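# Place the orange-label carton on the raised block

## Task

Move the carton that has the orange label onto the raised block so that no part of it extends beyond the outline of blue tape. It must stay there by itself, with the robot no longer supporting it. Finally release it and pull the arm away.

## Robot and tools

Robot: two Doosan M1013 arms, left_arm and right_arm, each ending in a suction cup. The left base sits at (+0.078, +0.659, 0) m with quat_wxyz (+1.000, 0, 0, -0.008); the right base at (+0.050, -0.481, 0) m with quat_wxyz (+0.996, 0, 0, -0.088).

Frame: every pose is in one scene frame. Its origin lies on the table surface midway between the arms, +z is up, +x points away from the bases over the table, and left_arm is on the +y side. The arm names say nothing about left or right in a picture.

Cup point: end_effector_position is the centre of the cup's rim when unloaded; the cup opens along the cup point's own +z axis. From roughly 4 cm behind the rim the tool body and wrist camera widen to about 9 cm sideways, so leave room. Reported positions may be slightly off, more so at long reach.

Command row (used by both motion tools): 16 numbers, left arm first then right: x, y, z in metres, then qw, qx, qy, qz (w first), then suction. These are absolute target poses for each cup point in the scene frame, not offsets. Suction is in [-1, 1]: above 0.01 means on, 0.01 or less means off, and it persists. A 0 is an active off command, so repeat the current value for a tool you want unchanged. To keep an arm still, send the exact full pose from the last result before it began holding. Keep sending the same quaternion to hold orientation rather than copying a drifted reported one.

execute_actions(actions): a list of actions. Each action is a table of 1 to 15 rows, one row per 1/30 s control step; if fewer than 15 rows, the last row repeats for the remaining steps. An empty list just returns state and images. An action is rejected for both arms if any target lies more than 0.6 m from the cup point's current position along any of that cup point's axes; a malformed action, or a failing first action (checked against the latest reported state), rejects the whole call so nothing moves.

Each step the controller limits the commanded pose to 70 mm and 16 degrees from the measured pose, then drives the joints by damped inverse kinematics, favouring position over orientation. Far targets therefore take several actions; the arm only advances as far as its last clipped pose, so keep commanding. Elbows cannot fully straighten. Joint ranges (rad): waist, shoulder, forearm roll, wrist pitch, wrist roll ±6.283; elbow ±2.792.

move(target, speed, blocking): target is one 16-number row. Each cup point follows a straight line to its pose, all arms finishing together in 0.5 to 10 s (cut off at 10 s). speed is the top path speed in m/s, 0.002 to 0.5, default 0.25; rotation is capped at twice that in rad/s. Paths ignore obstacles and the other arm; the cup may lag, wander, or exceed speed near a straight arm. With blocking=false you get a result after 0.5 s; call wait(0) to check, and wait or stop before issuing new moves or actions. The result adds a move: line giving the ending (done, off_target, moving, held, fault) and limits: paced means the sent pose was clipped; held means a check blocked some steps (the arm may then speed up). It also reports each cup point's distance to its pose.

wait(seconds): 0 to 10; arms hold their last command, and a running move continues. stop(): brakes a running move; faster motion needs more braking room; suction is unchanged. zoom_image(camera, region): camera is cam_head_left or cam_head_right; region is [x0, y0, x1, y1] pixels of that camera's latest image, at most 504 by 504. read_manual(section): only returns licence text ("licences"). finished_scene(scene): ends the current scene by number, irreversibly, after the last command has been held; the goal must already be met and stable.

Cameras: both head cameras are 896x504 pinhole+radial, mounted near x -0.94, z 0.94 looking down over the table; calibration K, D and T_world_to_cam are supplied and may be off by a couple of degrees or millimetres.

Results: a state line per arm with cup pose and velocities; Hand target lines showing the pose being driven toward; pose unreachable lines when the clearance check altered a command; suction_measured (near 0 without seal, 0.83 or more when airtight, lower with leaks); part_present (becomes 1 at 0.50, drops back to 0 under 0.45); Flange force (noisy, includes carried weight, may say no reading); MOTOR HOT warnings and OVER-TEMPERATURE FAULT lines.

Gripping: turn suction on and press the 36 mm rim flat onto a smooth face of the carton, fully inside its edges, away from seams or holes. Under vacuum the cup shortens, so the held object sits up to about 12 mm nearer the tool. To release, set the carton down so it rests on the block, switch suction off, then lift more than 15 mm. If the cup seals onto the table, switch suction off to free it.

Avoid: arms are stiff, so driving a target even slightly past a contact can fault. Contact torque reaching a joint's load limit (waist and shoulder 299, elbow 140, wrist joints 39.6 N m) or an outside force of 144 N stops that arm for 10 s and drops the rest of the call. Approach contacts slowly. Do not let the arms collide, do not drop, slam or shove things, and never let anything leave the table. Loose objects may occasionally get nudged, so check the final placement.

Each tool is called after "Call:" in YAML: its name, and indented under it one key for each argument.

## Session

Call:
execute_actions:
  actions: []

Scene clock: 0.00 s.
left_arm: end_effector_position=(+0.7281, +0.6486, +0.3600) suction_measured=0.00 part_present=0 end_effector_quat_wxyz=(-0.001, -0.252, +0.968, -0.001) end_effector_velocity=(+0.001, +0.001, +0.000) end_effector_angular_velocity=(+0.001, -0.000, +0.001) | right_arm: end_effector_position=(+0.6893, -0.5933, +0.3616) suction_measured=0.00 part_present=0 end_effector_quat_wxyz=(-0.001, +0.341, +0.940, -0.000) end_effector_velocity=(+0.001, +0.000, +0.001) end_effector_angular_velocity=(+0.000, -0.002, +0.000)
Joint positions: left_arm=[-0.052  0.168  1.622 -0.002  1.353 -0.578] | right_arm=[-0.051  0.166  1.621 -0.     1.356  0.47 ]
Joint velocities: left_arm=[ 0.001  0.001 -0.001  0.001  0.    -0.   ] | right_arm=[ 0.     0.    -0.001  0.001 -0.    -0.   ]
Flange force (N, the push that the arm receives, along the end effector's own x y z axes): no reading
Hand target (left_arm): +0.728, +0.649, +0.360; -0.001, -0.252, +0.968, -0.001
Hand target (right_arm): +0.689, -0.593, +0.362; -0.001, +0.341, +0.940, -0.000

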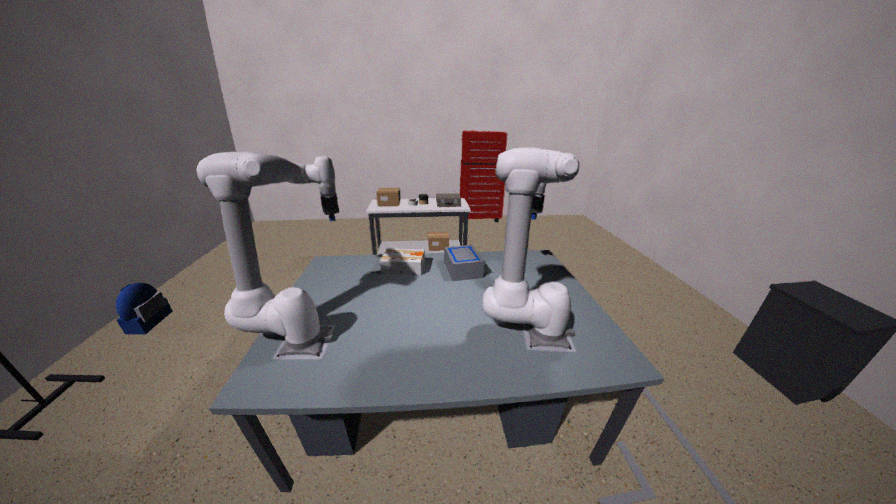

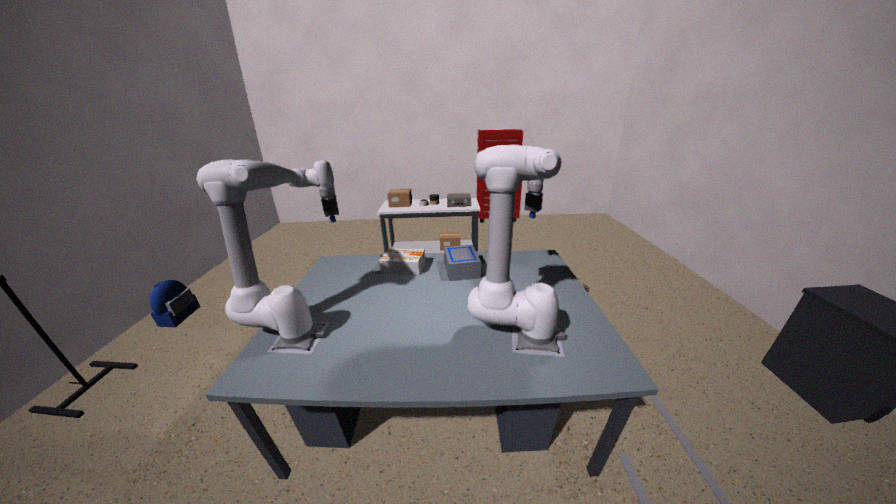

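Call:
zoom_image:
  camera: "cam_head_left"
  region: [374, 240, 434, 282]

Call:
zoom_image:
  camera: "cam_head_right"
  region: [374, 240, 434, 282]

Call:
zoom_image:
  camera: "cam_head_left"
  region: [435, 238, 495, 288]

Call:
zoom_image:
  camera: "cam_head_right"
  region: [435, 238, 495, 288]

Call:
zoom_image:
  camera: "cam_head_right"
  region: [310, 190, 360, 230]

Call:
zoom_image:
  camera: "cam_head_right"
  region: [510, 190, 560, 230]

Region (374, 240, 434, 282) of cam_head_left's 896x504 image, scaled by 8.400, with more detail than that image has; it fills the top 353 rows of this view, and the rest is white.

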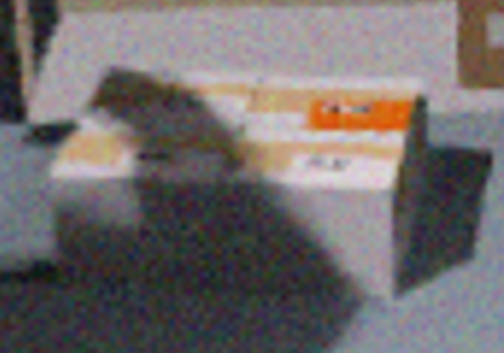

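Region (374, 240, 434, 282) of cam_head_right's 896x504 image, scaled by 8.400, with more detail than that image has; it fills the top 353 rows of this view, and the rest is white.

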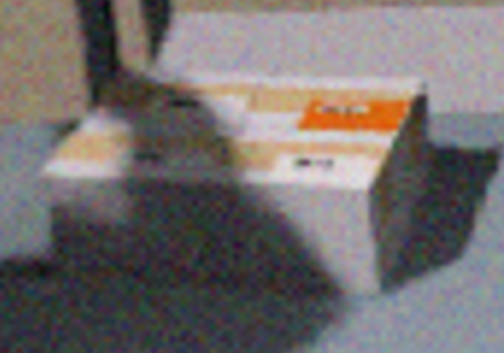

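Region (435, 238, 495, 288) of cam_head_left's 896x504 image, scaled by 8.400, with more detail than that image has.

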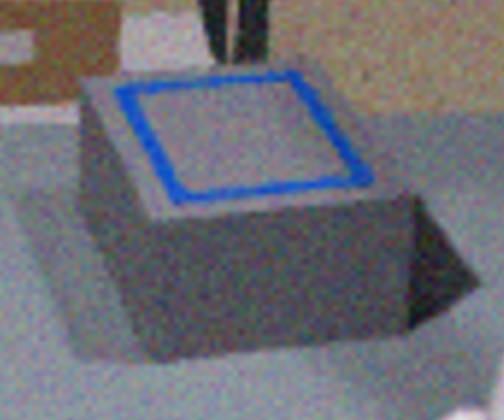

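Region (435, 238, 495, 288) of cam_head_right's 896x504 image, scaled by 8.400, with more detail than that image has.

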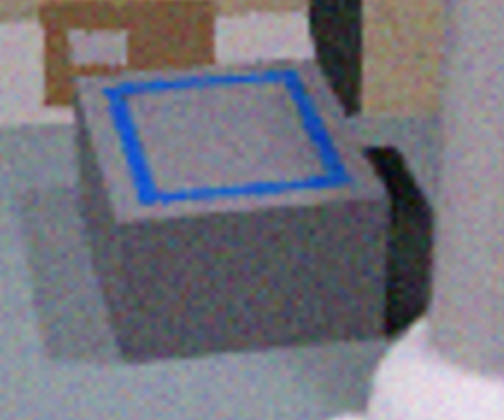

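Region (310, 190, 360, 230) of cam_head_right's 896x504 image, scaled by 10.080, with more detail than that image has; it fills the top 403 rows of this view, and the rest is white.

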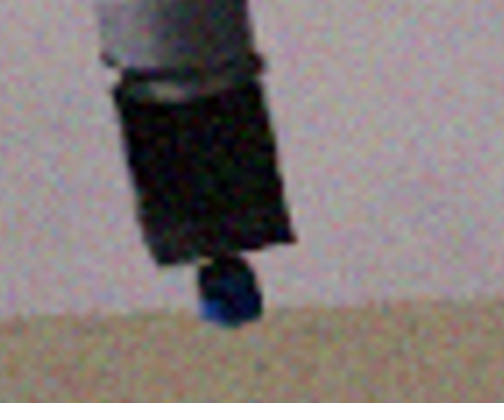

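Region (510, 190, 560, 230) of cam_head_right's 896x504 image, scaled by 10.080, with more detail than that image has; it fills the top 403 rows of this view, and the rest is white.

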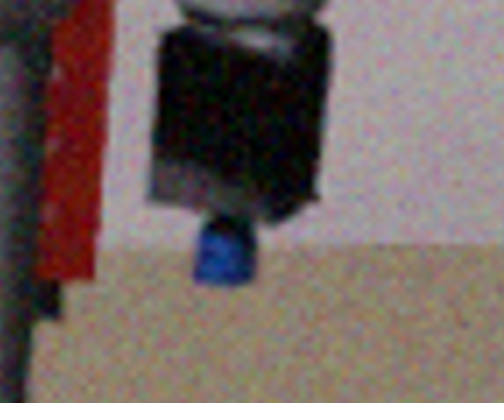

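Call:
zoom_image:
  camera: "cam_head_right"
  region: [395, 244, 431, 280]

Call:
zoom_image:
  camera: "cam_head_left"
  region: [395, 244, 431, 280]

Region (395, 244, 431, 280) of cam_head_right's 896x504 image, scaled by 14.000, with more detail than that image has.

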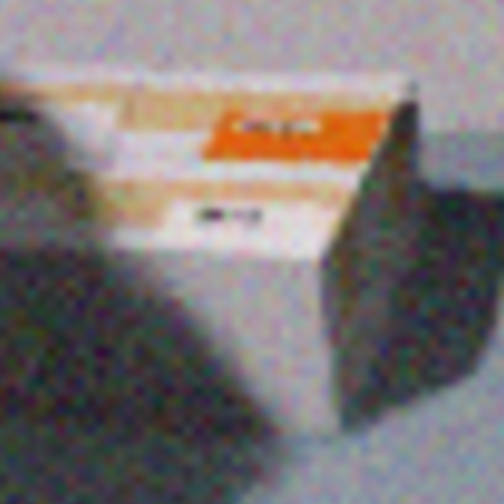

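Region (395, 244, 431, 280) of cam_head_left's 896x504 image, scaled by 14.000, with more detail than that image has.

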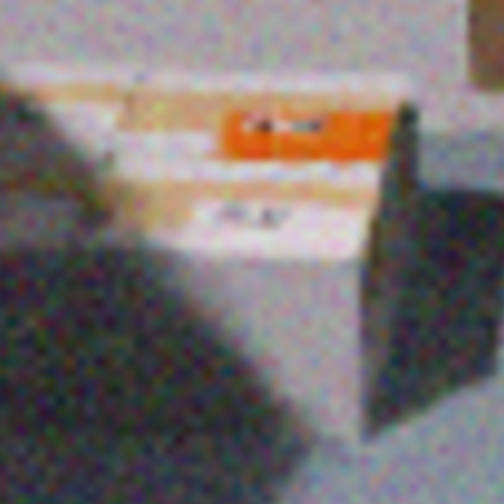

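Call:
move:
  target: [0.806,0.162,0.122,0,0.0741,0.9973,0,0, 0.6893,-0.5933,0.3616,-0.001,0.341,0.940,0,0]
  speed: 0.45

Call:
zoom_image:
  camera: "cam_head_right"
  region: [374, 225, 434, 280]

Call:
zoom_image:
  camera: "cam_head_left"
  region: [374, 225, 434, 280]

Scene clock: 30.23 s.
left_arm: end_effector_position=(+0.8058, +0.1624, +0.1219) suction_measured=0.00 part_present=0 end_effector_quat_wxyz=(-0.000, +0.074, +0.997, +0.001) end_effector_velocity=(-0.001, -0.001, -0.000) end_effector_angular_velocity=(+0.001, +0.001, -0.002) | right_arm: end_effector_position=(+0.6893, -0.5933, +0.3616) suction_measured=0.00 part_present=0 end_effector_quat_wxyz=(-0.001, +0.341, +0.940, +0.000) end_effector_velocity=(+0.000, +0.000, -0.001) end_effector_angular_velocity=(+0.000, +0.002, +0.000)
Joint positions: left_arm=[-0.622  0.652  1.365  0.001  1.125 -0.49 ] | right_arm=[-0.052  0.167  1.621  0.     1.356  0.469]
Joint velocities: left_arm=[-0.002  0.     0.     0.001  0.001  0.   ] | right_arm=[ 0.     0.002 -0.001 -0.     0.001 -0.   ]
Flange force (N, the push that the arm receives, along the end effector's own x y z axes): left_arm=[12.0 8.6 -0.9] | right_arm=[-5.4 0.8 1.1]
Hand target (left_arm): +0.806, +0.162, +0.122; -0.000, +0.074, +0.997, +0.001
Hand target (right_arm): +0.689, -0.593, +0.362; -0.001, +0.341, +0.940, +0.000
Off the commanded pose (left_arm): 0.000 m, 0 deg.
Off the commanded pose (right_arm): 0.000 m, 0 deg.
move: done

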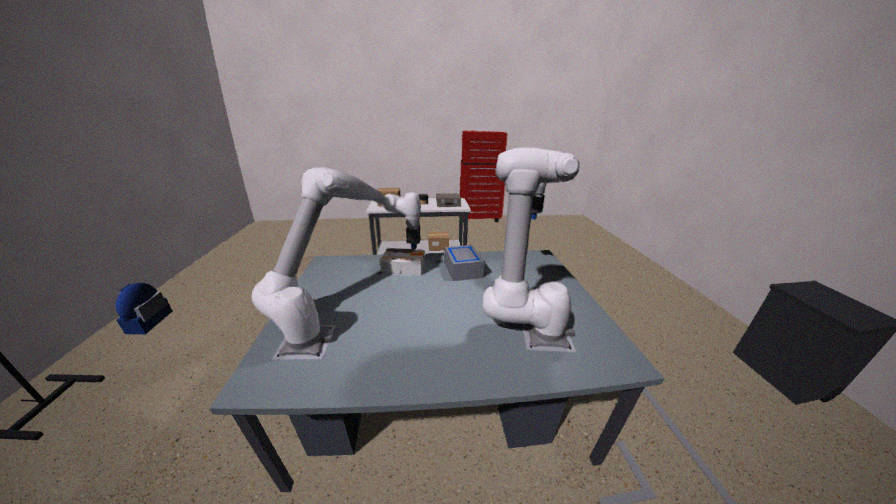

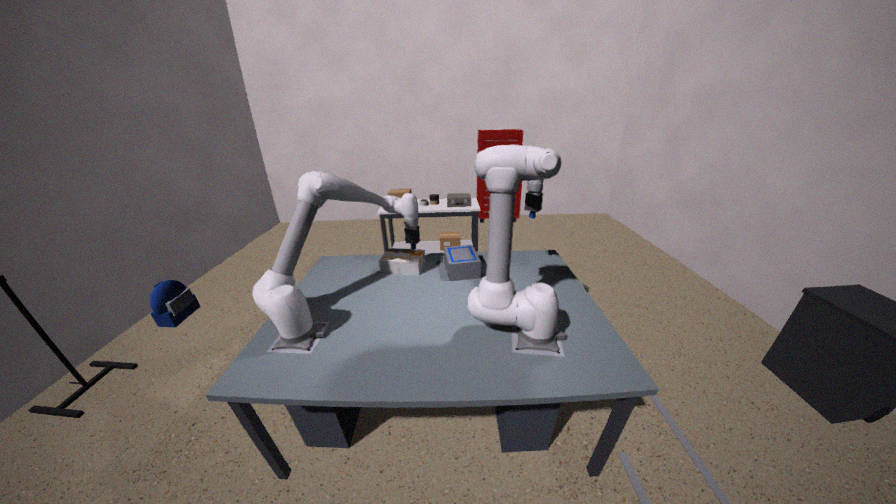

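Region (374, 225, 434, 280) of cam_head_right's 896x504 image, scaled by 8.400, with more detail than that image has; it fills the top 462 rows of this view, and the rest is white.

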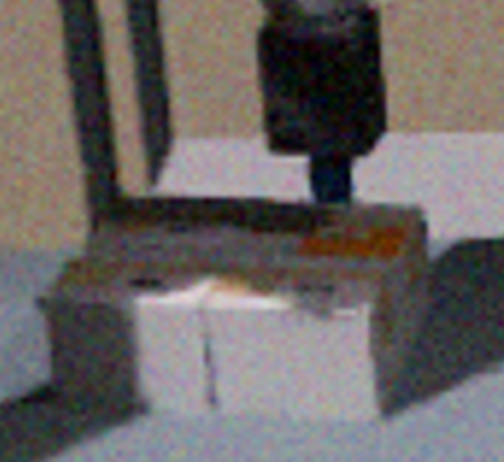

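Region (374, 225, 434, 280) of cam_head_left's 896x504 image, scaled by 8.400, with more detail than that image has; it fills the top 462 rows of this view, and the rest is white.

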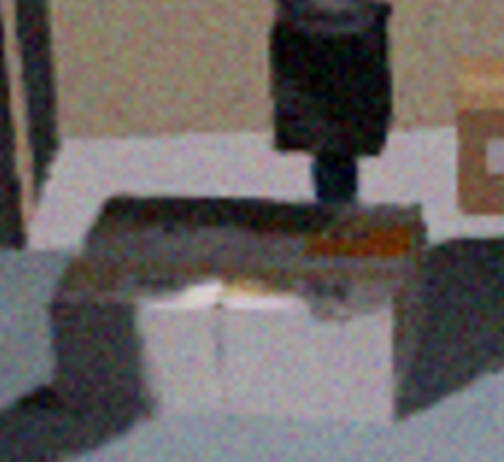

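Call:
move:
  target: [0.807,0.163,0.088,0,0.0741,0.9973,0,1, 0.6893,-0.5933,0.3616,-0.001,0.341,0.940,0,0]
  speed: 0.06

Call:
zoom_image:
  camera: "cam_head_right"
  region: [374, 225, 434, 280]

Scene clock: 34.70 s.
left_arm: end_effector_position=(+0.8069, +0.1631, +0.0880) suction_measured=0.83 part_present=1 end_effector_quat_wxyz=(-0.000, +0.074, +0.997, +0.000) end_effector_velocity=(-0.000, -0.000, -0.001) end_effector_angular_velocity=(+0.000, +0.000, -0.000) | right_arm: end_effector_position=(+0.6893, -0.5933, +0.3616) suction_measured=0.00 part_present=0 end_effector_quat_wxyz=(-0.001, +0.341, +0.940, +0.000) end_effector_velocity=(-0.000, -0.000, -0.001) end_effector_angular_velocity=(-0.000, +0.001, +0.000)
Joint positions: left_arm=[-0.621  0.678  1.388  0.     1.076 -0.488] | right_arm=[-0.052  0.167  1.621  0.     1.356  0.469]
Joint velocities: left_arm=[-0.     0.001 -0.     0.    -0.    -0.   ] | right_arm=[ 0.     0.001  0.001 -0.001 -0.     0.   ]
Flange force (N, the push that the arm receives, along the end effector's own x y z axes): left_arm=[15.0 6.8 3.8] | right_arm=[-0.4 1.4 1.4]
Hand target (left_arm): +0.807, +0.163, +0.088; +0.000, +0.074, +0.997, +0.000
Hand target (right_arm): +0.689, -0.593, +0.362; -0.001, +0.341, +0.940, +0.000
Off the commanded pose (left_arm): 0.000 m, 0 deg.
Off the commanded pose (right_arm): 0.000 m, 0 deg.
move: done

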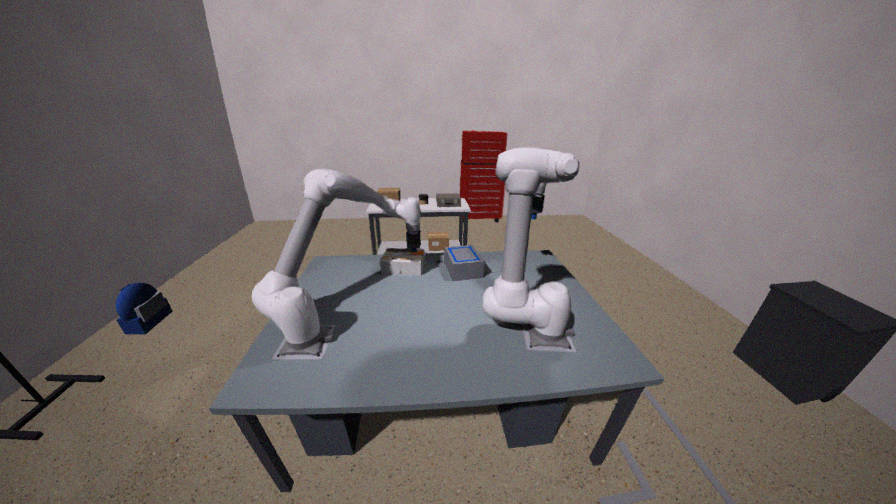

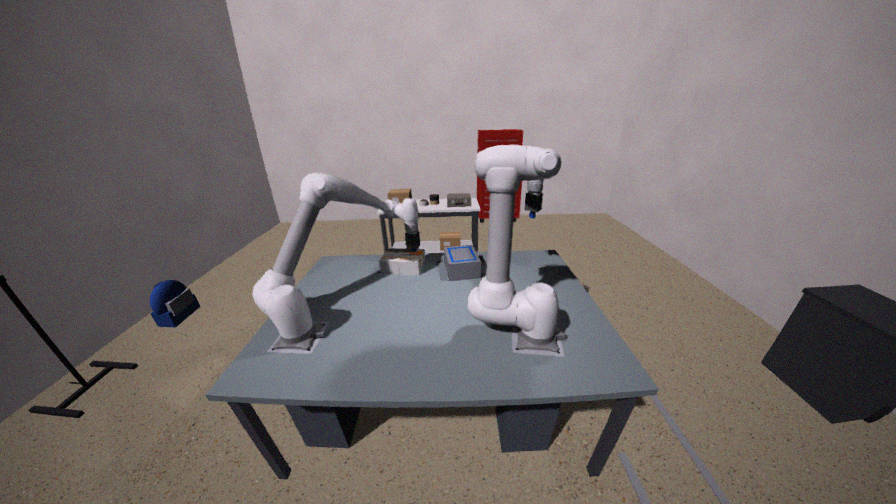

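Region (374, 225, 434, 280) of cam_head_right's 896x504 image, scaled by 8.400, with more detail than that image has; it fills the top 462 rows of this view, and the rest is white.

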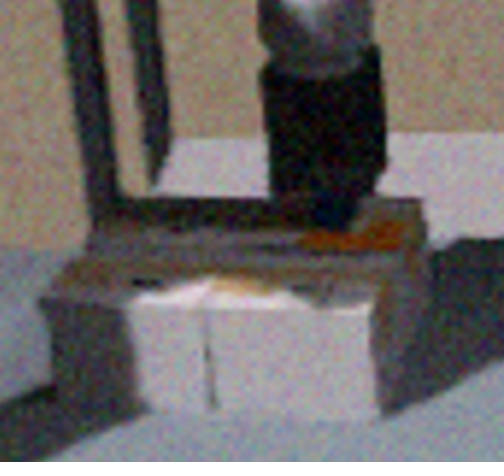

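Call:
execute_actions:
  actions:
    - [[0.807,0.163,0.0886,0,0.0741,0.9973,0,1,0.6893,-0.5933,0.3616,-0.001,0.341,0.94,0,0],[0.8072,0.163,0.0902,0,0.0741,0.9973,0,1,0.6893,-0.5933,0.3616,-0.001,0.341,0.94,0,0],[0.8074,0.1629,0.0928,0,0.0741,0.9973,0,1,0.6893,-0.5933,0.3616,-0.001,0.341,0.94,0,0],[0.8076,0.1628,0.0963,0,0.0741,0.9973,0,1,0.6893,-0.5933,0.3616,-0.001,0.341,0.94,0,0],[0.8078,0.1627,0.1006,0,0.0741,0.9973,0,1,0.6893,-0.5933,0.3616,-0.001,0.341,0.94,0,0],[0.808,0.1626,0.1057,0,0.0741,0.9973,0,1,0.6893,-0.5933,0.3616,-0.001,0.341,0.94,0,0],[0.8082,0.1625,0.1114,0,0.0741,0.9973,0,1,0.6893,-0.5933,0.3616,-0.001,0.341,0.94,0,0],[0.8084,0.1624,0.1176,0,0.0741,0.9973,0,1,0.6893,-0.5933,0.3616,-0.001,0.341,0.94,0,0],[0.8086,0.1623,0.1243,0,0.0741,0.9973,0,1,0.6893,-0.5933,0.3616,-0.001,0.341,0.94,0,0],[0.8088,0.1622,0.1314,0,0.0741,0.9973,0,1,0.6893,-0.5933,0.3616,-0.001,0.341,0.94,0,0],[0.809,0.1621,0.1388,0,0.0741,0.9973,0,1,0.6893,-0.5933,0.3616,-0.001,0.341,0.94,0,0],[0.809,0.162,0.1464,0,0.0741,0.9973,0,1,0.6893,-0.5933,0.3616,-0.001,0.341,0.94,0,0],[0.809,0.162,0.1541,0,0.0741,0.9973,0,1,0.6893,-0.5933,0.3616,-0.001,0.341,0.94,0,0],[0.809,0.162,0.1619,0,0.0741,0.9973,0,1,0.6893,-0.5933,0.3616,-0.001,0.341,0.94,0,0],[0.809,0.162,0.1696,0,0.0741,0.9973,0,1,0.6893,-0.5933,0.3616,-0.001,0.341,0.94,0,0]]
    - [[0.8088,0.1615,0.1772,0,0.0752,0.9972,0,1,0.6893,-0.5933,0.3616,-0.001,0.341,0.94,0,0],[0.8083,0.1599,0.1846,0,0.0783,0.9969,0,1,0.6893,-0.5933,0.3616,-0.001,0.341,0.94,0,0],[0.8075,0.1573,0.1917,0,0.0833,0.9965,0,1,0.6893,-0.5933,0.3616,-0.001,0.341,0.94,0,0],[0.8063,0.1538,0.1984,0,0.0903,0.9959,0,1,0.6893,-0.5933,0.3616,-0.001,0.341,0.94,0,0],[0.8049,0.1494,0.2046,0,0.099,0.9951,0,1,0.6893,-0.5933,0.3616,-0.001,0.341,0.94,0,0],[0.8032,0.1442,0.2103,0,0.1092,0.994,0,1,0.6893,-0.5933,0.3616,-0.001,0.341,0.94,0,0],[0.8013,0.1381,0.2154,0,0.121,0.9927,0,1,0.6893,-0.5933,0.3616,-0.001,0.341,0.94,0,0],[0.7991,0.1314,0.2197,0,0.1343,0.9909,0,1,0.6893,-0.5933,0.3616,-0.001,0.341,0.94,0,0],[0.7967,0.124,0.2232,0,0.1488,0.9889,0,1,0.6893,-0.5933,0.3616,-0.001,0.341,0.94,0,0],[0.794,0.1159,0.2258,0,0.1645,0.9864,0,1,0.6893,-0.5933,0.3616,-0.001,0.341,0.94,0,0],[0.7912,0.1073,0.2274,0,0.1814,0.9834,0,1,0.6893,-0.5933,0.3616,-0.001,0.341,0.94,0,0],[0.7883,0.0981,0.228,0,0.1992,0.98,0,1,0.6893,-0.5933,0.3616,-0.001,0.341,0.94,0,0],[0.7852,0.0886,0.228,0,0.2178,0.976,0,1,0.6893,-0.5933,0.3616,-0.001,0.341,0.94,0,0],[0.7819,0.0785,0.228,0,0.237,0.9715,0,1,0.6893,-0.5933,0.3616,-0.001,0.341,0.94,0,0],[0.7785,0.0681,0.228,0,0.257,0.9664,0,1,0.6893,-0.5933,0.3616,-0.001,0.341,0.94,0,0]]
    - [[0.7751,0.0574,0.228,0,0.2775,0.9607,0,1,0.6893,-0.5933,0.3616,-0.001,0.341,0.94,0,0],[0.7715,0.0464,0.228,0,0.2982,0.9545,0,1,0.6893,-0.5933,0.3616,-0.001,0.341,0.94,0,0],[0.7679,0.0353,0.228,0,0.3193,0.9477,0,1,0.6893,-0.5933,0.3616,-0.001,0.341,0.94,0,0],[0.7642,0.0239,0.228,0,0.3404,0.9403,0,1,0.6893,-0.5933,0.3616,-0.001,0.341,0.94,0,0],[0.7605,0.0125,0.228,0,0.3616,0.9323,0,1,0.6893,-0.5933,0.3616,-0.001,0.341,0.94,0,0],[0.7568,0.001,0.228,0,0.3827,0.9239,0,1,0.6893,-0.5933,0.3616,-0.001,0.341,0.94,0,0],[0.753,-0.0105,0.228,0,0.4035,0.915,0,1,0.6893,-0.5933,0.3616,-0.001,0.341,0.94,0,0],[0.7493,-0.0219,0.228,0,0.4242,0.9056,0,1,0.6893,-0.5933,0.3616,-0.001,0.341,0.94,0,0],[0.7456,-0.0333,0.228,0,0.4443,0.8959,0,1,0.6893,-0.5933,0.3616,-0.001,0.341,0.94,0,0],[0.742,-0.0444,0.228,0,0.4641,0.8858,0,1,0.6893,-0.5933,0.3616,-0.001,0.341,0.94,0,0],[0.7384,-0.0554,0.228,0,0.4831,0.8756,0,1,0.6893,-0.5933,0.3616,-0.001,0.341,0.94,0,0],[0.735,-0.0661,0.228,0,0.5017,0.8651,0,1,0.6893,-0.5933,0.3616,-0.001,0.341,0.94,0,0],[0.7316,-0.0765,0.228,0,0.5194,0.8545,0,1,0.6893,-0.5933,0.3616,-0.001,0.341,0.94,0,0],[0.7283,-0.0866,0.228,0,0.5361,0.8441,0,1,0.6893,-0.5933,0.3616,-0.001,0.341,0.94,0,0],[0.7252,-0.0961,0.228,0,0.5521,0.8338,0,1,0.6893,-0.5933,0.3616,-0.001,0.341,0.94,0,0]]
    - [[0.7223,-0.1053,0.2277,0,0.5671,0.8236,0,1,0.6893,-0.5933,0.3616,-0.001,0.341,0.94,0,0],[0.7195,-0.1139,0.2269,0,0.5811,0.8138,0,1,0.6893,-0.5933,0.3616,-0.001,0.341,0.94,0,0],[0.7168,-0.122,0.2257,0,0.594,0.8045,0,1,0.6893,-0.5933,0.3616,-0.001,0.341,0.94,0,0],[0.7144,-0.1294,0.2242,0,0.6057,0.7957,0,1,0.6893,-0.5933,0.3616,-0.001,0.341,0.94,0,0],[0.7122,-0.1361,0.2224,0,0.6163,0.7875,0,1,0.6893,-0.5933,0.3616,-0.001,0.341,0.94,0,0],[0.7103,-0.1422,0.2205,0,0.6257,0.7801,0,1,0.6893,-0.5933,0.3616,-0.001,0.341,0.94,0,0],[0.7086,-0.1474,0.2185,0,0.6337,0.7736,0,1,0.6893,-0.5933,0.3616,-0.001,0.341,0.94,0,0],[0.7072,-0.1518,0.2166,0,0.6404,0.7681,0,1,0.6893,-0.5933,0.3616,-0.001,0.341,0.94,0,0],[0.706,-0.1553,0.215,0,0.6457,0.7636,0,1,0.6893,-0.5933,0.3616,-0.001,0.341,0.94,0,0],[0.7052,-0.1579,0.2137,0,0.6496,0.7603,0,1,0.6893,-0.5933,0.3616,-0.001,0.341,0.94,0,0],[0.7047,-0.1595,0.2128,0,0.652,0.7582,0,1,0.6893,-0.5933,0.3616,-0.001,0.341,0.94,0,0],[0.7045,-0.16,0.2122,0,0.6528,0.7576,0,1,0.6893,-0.5933,0.3616,-0.001,0.341,0.94,0,0],[0.7045,-0.16,0.212,0,0.6528,0.7576,0,1,0.6893,-0.5933,0.3616,-0.001,0.341,0.94,0,0]]

Call:
execute_actions:
  actions: []

Call:
zoom_image:
  camera: "cam_head_left"
  region: [438, 225, 493, 275]

Call:
zoom_image:
  camera: "cam_head_right"
  region: [438, 225, 493, 275]

Scene clock: 65.10 s.
left_arm: end_effector_position=(+0.7046, -0.1599, +0.2119) suction_measured=0.90 part_present=1 end_effector_quat_wxyz=(-0.000, +0.653, +0.758, +0.000) end_effector_velocity=(+0.002, -0.002, +0.002) end_effector_angular_velocity=(-0.001, -0.000, -0.010) | right_arm: end_effector_position=(+0.6893, -0.5933, +0.3616) suction_measured=0.00 part_present=0 end_effector_quat_wxyz=(-0.001, +0.341, +0.940, +0.000) end_effector_velocity=(-0.001, -0.000, -0.001) end_effector_angular_velocity=(-0.000, +0.002, -0.001)
Joint positions: left_arm=[-0.935  0.871  0.803  0.     1.467  0.471] | right_arm=[-0.052  0.167  1.621  0.     1.356  0.469]
Joint velocities: left_arm=[ 0.001  0.005 -0.013 -0.     0.007  0.011] | right_arm=[-0.001 -0.     0.001 -0.001  0.     0.   ]
Flange force (N, the push that the arm receives, along the end effector's own x y z axes): left_arm=[22.4 -8.3 7.6] | right_arm=[0.6 0.7 2.8]
Flange force at the end of the 1st action (N, along the end effector's axes at the end of the call): left_arm=[6.2 -1.8 7.9] | right_arm=[-5.5 6.0 0.8]
Flange force at the end of the 2nd action (N, along the end effector's axes at the end of the call): left_arm=[14.6 -10.1 6.8] | right_arm=[1.2 4.1 2.5]
Flange force at the end of the 3rd action (N, along the end effector's axes at the end of the call): left_arm=[15.9 -7.3 7.0] | right_arm=[-2.0 4.0 1.3]
Hand target (left_arm): +0.705, -0.160, +0.212; -0.000, +0.653, +0.758, +0.000
Hand target (right_arm): +0.689, -0.593, +0.362; -0.001, +0.341, +0.940, +0.000
Off the commanded pose (left_arm): 0.000 m, 0 deg.
Off the commanded pose (right_arm): 0.000 m, 0 deg.

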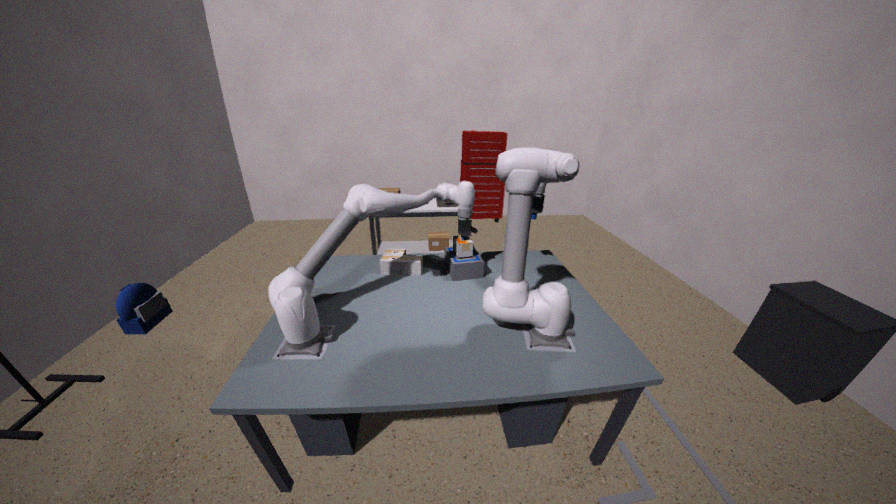

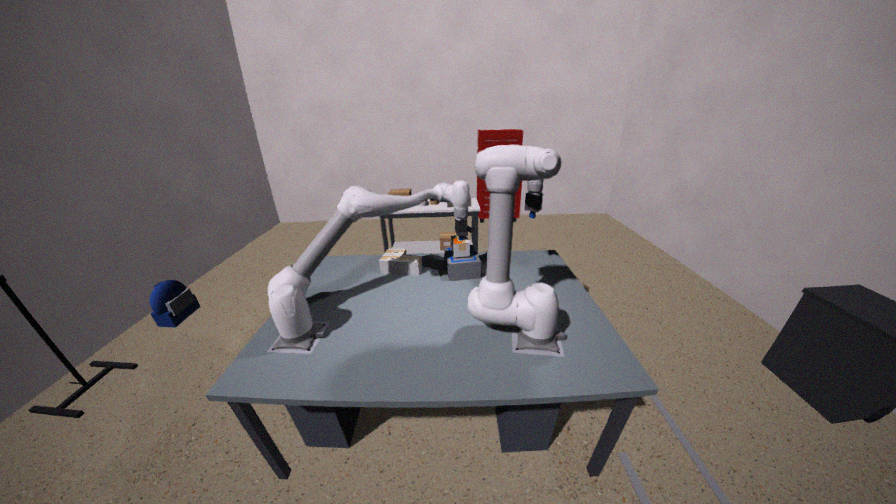

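Scene clock: 65.10 s.
left_arm: end_effector_position=(+0.7046, -0.1599, +0.2119) suction_measured=0.90 part_present=1 end_effector_quat_wxyz=(-0.000, +0.653, +0.758, +0.000) end_effector_velocity=(+0.002, -0.002, +0.002) end_effector_angular_velocity=(-0.001, -0.000, -0.010) | right_arm: end_effector_position=(+0.6893, -0.5933, +0.3616) suction_measured=0.00 part_present=0 end_effector_quat_wxyz=(-0.001, +0.341, +0.940, +0.000) end_effector_velocity=(-0.001, -0.000, -0.001) end_effector_angular_velocity=(-0.000, +0.002, -0.001)
Joint positions: left_arm=[-0.935  0.871  0.803  0.     1.467  0.471] | right_arm=[-0.052  0.167  1.621  0.     1.356  0.469]
Joint velocities: left_arm=[ 0.001  0.005 -0.013 -0.     0.007  0.011] | right_arm=[-0.001 -0.     0.001 -0.001  0.     0.   ]
Flange force (N, the push that the arm receives, along the end effector's own x y z axes): left_arm=[22.4 -8.3 7.6] | right_arm=[0.6 0.7 2.8]
Hand target (left_arm): +0.705, -0.160, +0.212; -0.000, +0.653, +0.758, +0.000
Hand target (right_arm): +0.689, -0.593, +0.362; -0.001, +0.341, +0.940, +0.000
Off the commanded pose (left_arm): 0.000 m, 0 deg.
Off the commanded pose (right_arm): 0.000 m, 0 deg.

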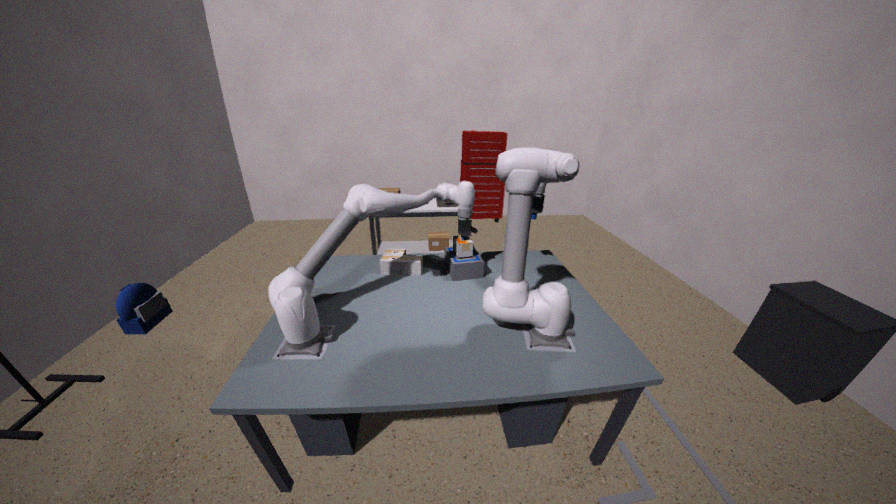

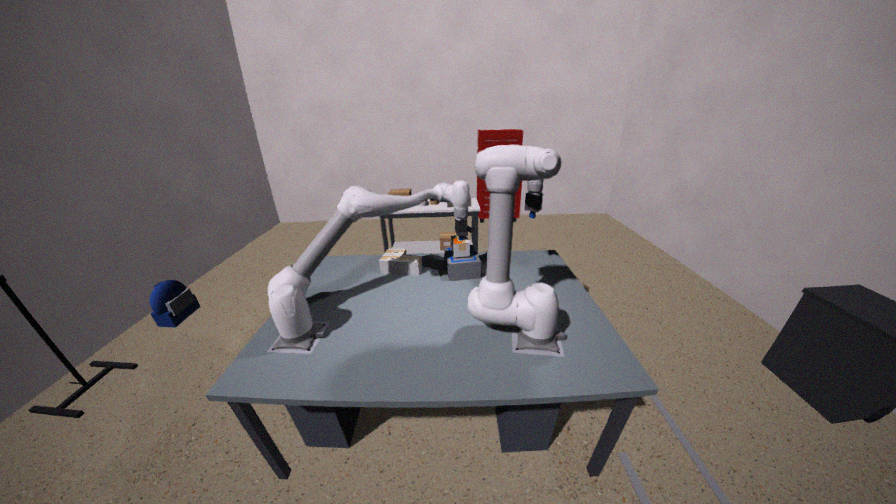

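Region (438, 225, 493, 275) of cam_head_left's 896x504 image, scaled by 9.164, with more detail than that image has; it fills the top 458 rows of this view, and the rest is white.

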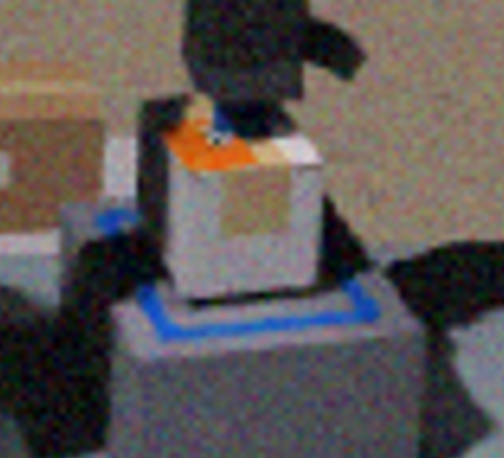

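Region (438, 225, 493, 275) of cam_head_right's 896x504 image, scaled by 9.164, with more detail than that image has; it fills the top 458 rows of this view, and the rest is white.

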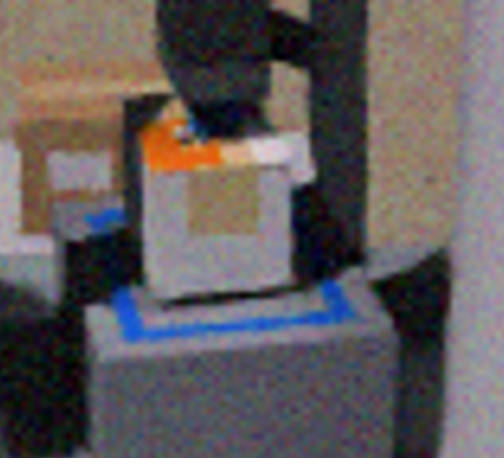

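Call:
execute_actions:
  actions:
    - [[0.7046,-0.1604,0.2117,0,0.6528,0.7576,0,1,0.6893,-0.5933,0.3616,-0.001,0.341,0.94,0,0],[0.7047,-0.1612,0.2112,0,0.6528,0.7576,0,1,0.6893,-0.5933,0.3616,-0.001,0.341,0.94,0,0],[0.7049,-0.1622,0.2104,0,0.6528,0.7576,0,1,0.6893,-0.5933,0.3616,-0.001,0.341,0.94,0,0],[0.705,-0.1632,0.2094,0,0.6528,0.7576,0,1,0.6893,-0.5933,0.3616,-0.001,0.341,0.94,0,0],[0.7051,-0.1641,0.2084,0,0.6528,0.7576,0,1,0.6893,-0.5933,0.3616,-0.001,0.341,0.94,0,0],[0.7052,-0.1647,0.2074,0,0.6528,0.7576,0,1,0.6893,-0.5933,0.3616,-0.001,0.341,0.94,0,0],[0.7052,-0.165,0.2064,0,0.6528,0.7576,0,1,0.6893,-0.5933,0.3616,-0.001,0.341,0.94,0,0],[0.7052,-0.165,0.2056,0,0.6528,0.7576,0,1,0.6893,-0.5933,0.3616,-0.001,0.341,0.94,0,0],[0.7052,-0.165,0.205,0,0.6528,0.7576,0,1,0.6893,-0.5933,0.3616,-0.001,0.341,0.94,0,0],[0.7052,-0.165,0.2045,0,0.6528,0.7576,0,1,0.6893,-0.5933,0.3616,-0.001,0.341,0.94,0,0],[0.7052,-0.165,0.2042,0,0.6528,0.7576,0,1,0.6893,-0.5933,0.3616,-0.001,0.341,0.94,0,0]]

Call:
zoom_image:
  camera: "cam_head_left"
  region: [448, 240, 484, 270]

Call:
zoom_image:
  camera: "cam_head_right"
  region: [446, 240, 482, 270]

Scene clock: 74.73 s.
left_arm: end_effector_position=(+0.7052, -0.1650, +0.2042) suction_measured=0.90 part_present=1 end_effector_quat_wxyz=(-0.000, +0.653, +0.758, -0.000) end_effector_velocity=(+0.001, +0.000, +0.002) end_effector_angular_velocity=(-0.002, -0.002, +0.001) | right_arm: end_effector_position=(+0.6893, -0.5933, +0.3616) suction_measured=0.00 part_present=0 end_effector_quat_wxyz=(-0.001, +0.341, +0.940, +0.000) end_effector_velocity=(-0.000, +0.000, +0.002) end_effector_angular_velocity=(+0.000, -0.002, -0.000)
Joint positions: left_arm=[-0.938  0.883  0.795 -0.     1.463  0.469] | right_arm=[-0.052  0.167  1.621  0.     1.356  0.469]
Joint velocities: left_arm=[ 0.001 -0.002  0.001  0.    -0.002 -0.001] | right_arm=[-0.    -0.002 -0.001  0.001  0.001 -0.   ]
Flange force (N, the push that the arm receives, along the end effector's own x y z axes): left_arm=[24.7 -10.1 8.1] | right_arm=[-1.2 1.0 1.6]
Hand target (left_arm): +0.705, -0.165, +0.204; -0.000, +0.653, +0.758, +0.000
Hand target (right_arm): +0.689, -0.593, +0.362; -0.001, +0.341, +0.940, +0.000
Off the commanded pose (left_arm): 0.000 m, 0 deg.
Off the commanded pose (right_arm): 0.000 m, 0 deg.

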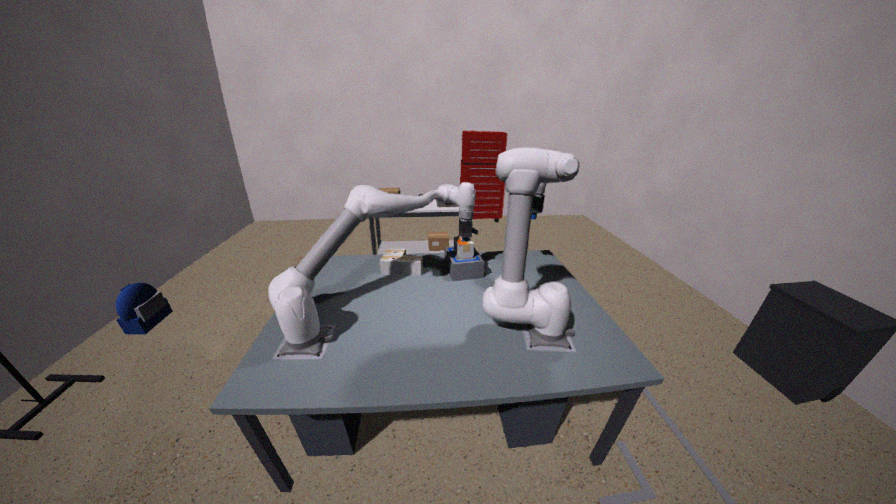

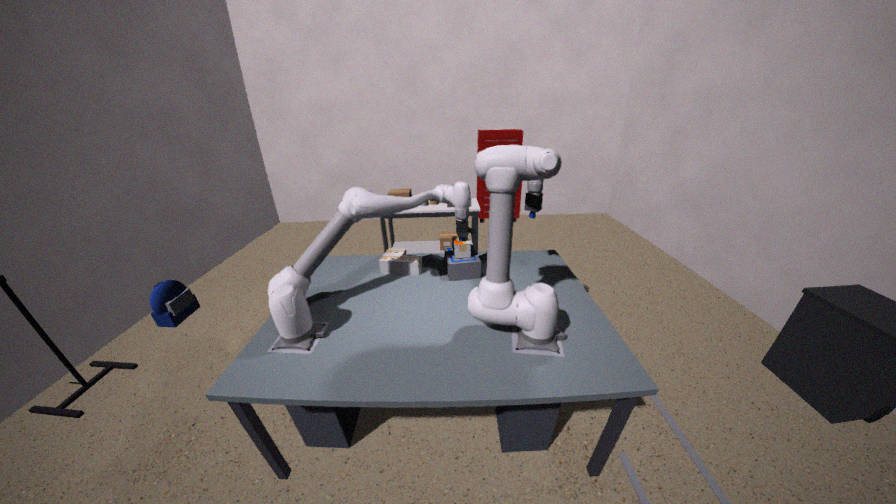

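Region (448, 240, 484, 270) of cam_head_left's 896x504 image, scaled by 14.000, with more detail than that image has.

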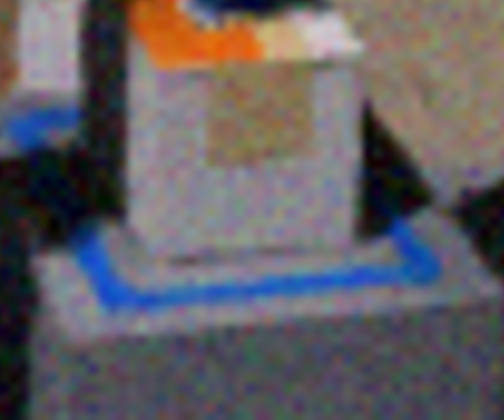

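Region (446, 240, 482, 270) of cam_head_right's 896x504 image, scaled by 14.000, with more detail than that image has.

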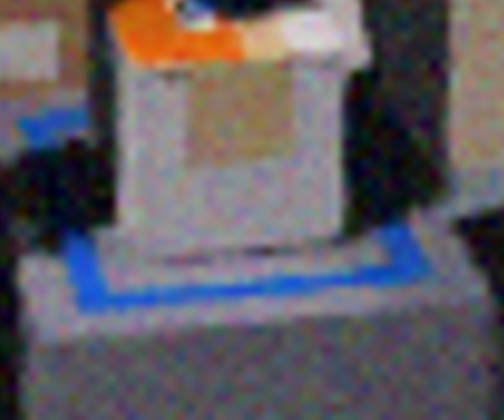

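Call:
execute_actions:
  actions:
    - [[0.7052,-0.165,0.2039,0,0.6528,0.7576,0,1,0.6893,-0.5933,0.3616,-0.001,0.341,0.94,0,0],[0.7052,-0.165,0.2036,0,0.6528,0.7576,0,1,0.6893,-0.5933,0.3616,-0.001,0.341,0.94,0,0],[0.7052,-0.165,0.2033,0,0.6528,0.7576,0,1,0.6893,-0.5933,0.3616,-0.001,0.341,0.94,0,0],[0.7052,-0.165,0.203,0,0.6528,0.7576,0,1,0.6893,-0.5933,0.3616,-0.001,0.341,0.94,0,0],[0.7052,-0.165,0.2027,0,0.6528,0.7576,0,1,0.6893,-0.5933,0.3616,-0.001,0.341,0.94,0,0],[0.7052,-0.165,0.2024,0,0.6528,0.7576,0,1,0.6893,-0.5933,0.3616,-0.001,0.341,0.94,0,0],[0.7052,-0.165,0.2021,0,0.6528,0.7576,0,1,0.6893,-0.5933,0.3616,-0.001,0.341,0.94,0,0]]

Call:
zoom_image:
  camera: "cam_head_right"
  region: [446, 240, 482, 270]

Scene clock: 78.90 s.
left_arm: end_effector_position=(+0.7052, -0.1650, +0.2021) suction_measured=0.90 part_present=1 end_effector_quat_wxyz=(+0.000, +0.653, +0.758, -0.000) end_effector_velocity=(+0.001, +0.001, +0.000) end_effector_angular_velocity=(-0.001, +0.001, +0.001) | right_arm: end_effector_position=(+0.6893, -0.5933, +0.3616) suction_measured=0.00 part_present=0 end_effector_quat_wxyz=(-0.001, +0.341, +0.940, +0.000) end_effector_velocity=(+0.001, -0.001, +0.000) end_effector_angular_velocity=(-0.001, -0.002, -0.000)
Joint positions: left_arm=[-0.938  0.883  0.798  0.     1.46   0.469] | right_arm=[-0.052  0.167  1.621  0.     1.356  0.469]
Joint velocities: left_arm=[ 0.002 -0.     0.    -0.001 -0.001  0.   ] | right_arm=[-0.     0.001 -0.001 -0.001 -0.002  0.   ]
Flange force (N, the push that the arm receives, along the end effector's own x y z axes): left_arm=[23.4 -10.2 9.1] | right_arm=[-1.6 3.8 0.9]
Hand target (left_arm): +0.705, -0.165, +0.202; +0.000, +0.653, +0.758, +0.000
Hand target (right_arm): +0.689, -0.593, +0.362; -0.001, +0.341, +0.940, +0.000
Off the commanded pose (left_arm): 0.000 m, 0 deg.
Off the commanded pose (right_arm): 0.000 m, 0 deg.

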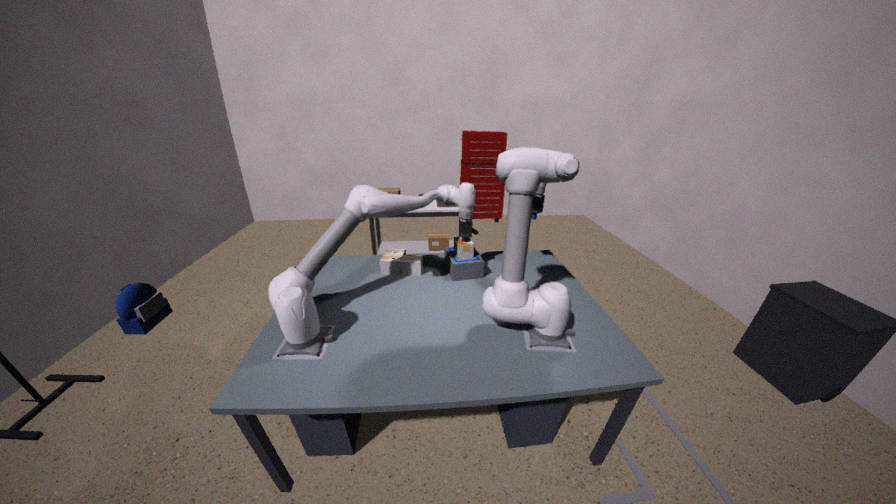

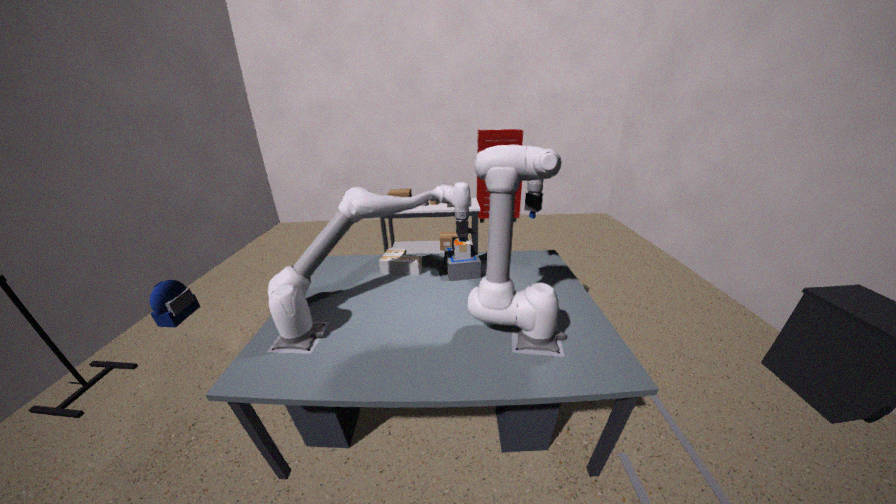

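Region (446, 240, 482, 270) of cam_head_right's 896x504 image, scaled by 14.000, with more detail than that image has.

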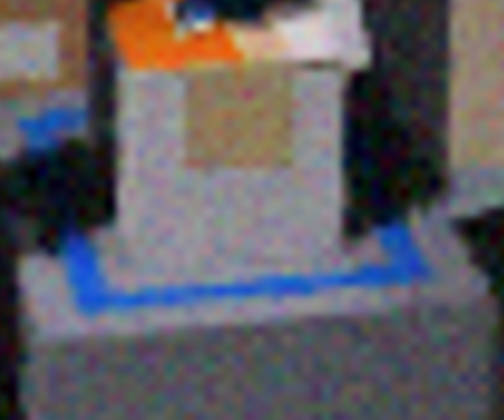

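Call:
execute_actions:
  actions:
    - [[0.7052,-0.165,0.2018,0,0.6528,0.7576,0,1,0.6893,-0.5933,0.3616,-0.001,0.341,0.94,0,0],[0.7052,-0.165,0.2015,0,0.6528,0.7576,0,1,0.6893,-0.5933,0.3616,-0.001,0.341,0.94,0,0],[0.7052,-0.165,0.2012,0,0.6528,0.7576,0,1,0.6893,-0.5933,0.3616,-0.001,0.341,0.94,0,0],[0.7052,-0.165,0.2009,0,0.6528,0.7576,0,1,0.6893,-0.5933,0.3616,-0.001,0.341,0.94,0,0],[0.7052,-0.165,0.2009,0,0.6528,0.7576,0,1,0.6893,-0.5933,0.3616,-0.001,0.341,0.94,0,0],[0.7052,-0.165,0.2009,0,0.6528,0.7576,0,1,0.6893,-0.5933,0.3616,-0.001,0.341,0.94,0,0],[0.7052,-0.165,0.2009,0,0.6528,0.7576,0,1,0.6893,-0.5933,0.3616,-0.001,0.341,0.94,0,0],[0.7052,-0.165,0.2009,0,0.6528,0.7576,0,1,0.6893,-0.5933,0.3616,-0.001,0.341,0.94,0,0],[0.7052,-0.165,0.2009,0,0.6528,0.7576,0,0,0.6893,-0.5933,0.3616,-0.001,0.341,0.94,0,0]]

Scene clock: 83.47 s.
left_arm: end_effector_position=(+0.7052, -0.1650, +0.2012) suction_measured=0.00 part_present=0 end_effector_quat_wxyz=(+0.000, +0.653, +0.758, -0.000) end_effector_velocity=(+0.000, +0.001, -0.001) end_effector_angular_velocity=(+0.002, +0.001, +0.001) | right_arm: end_effector_position=(+0.6893, -0.5933, +0.3616) suction_measured=0.00 part_present=0 end_effector_quat_wxyz=(-0.001, +0.341, +0.940, +0.000) end_effector_velocity=(+0.000, -0.000, -0.000) end_effector_angular_velocity=(+0.000, -0.000, -0.000)
Joint positions: left_arm=[-0.938  0.884  0.8    0.     1.458  0.469] | right_arm=[-0.052  0.167  1.621  0.     1.356  0.469]
Joint velocities: left_arm=[ 0.001 -0.     0.002  0.001  0.    -0.   ] | right_arm=[-0.     0.001  0.     0.    -0.001 -0.   ]
Flange force (N, the push that the arm receives, along the end effector's own x y z axes): left_arm=[16.9 -6.1 -37.4] | right_arm=[-4.1 4.1 0.8]
Hand target (left_arm): +0.705, -0.165, +0.201; +0.000, +0.653, +0.758, +0.000
Hand target (right_arm): +0.689, -0.593, +0.362; -0.001, +0.341, +0.940, +0.000
Off the commanded pose (left_arm): 0.000 m, 0 deg.
Off the commanded pose (right_arm): 0.000 m, 0 deg.

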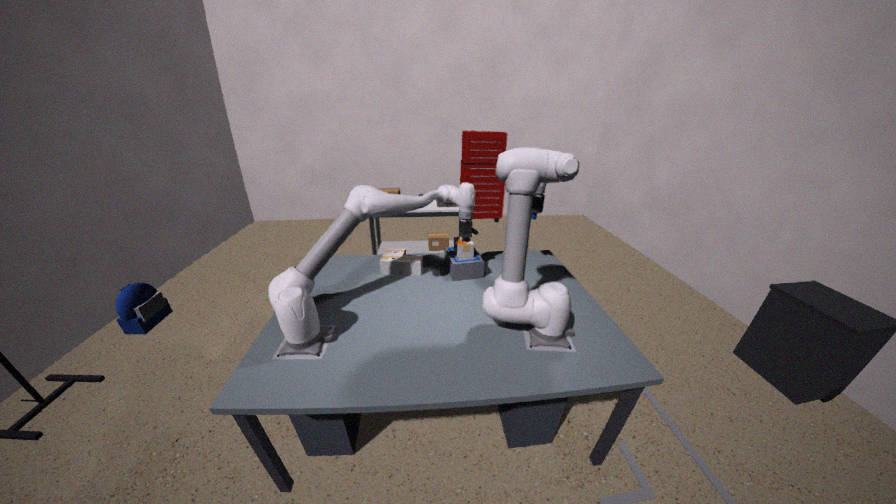

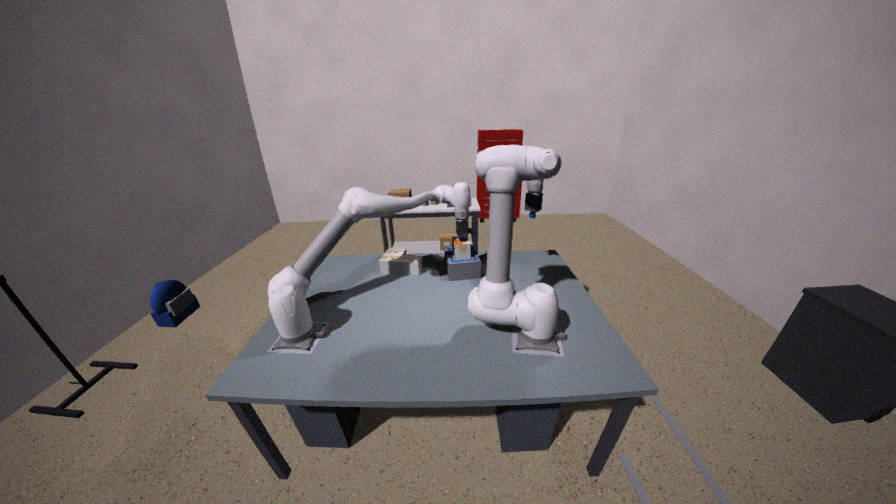

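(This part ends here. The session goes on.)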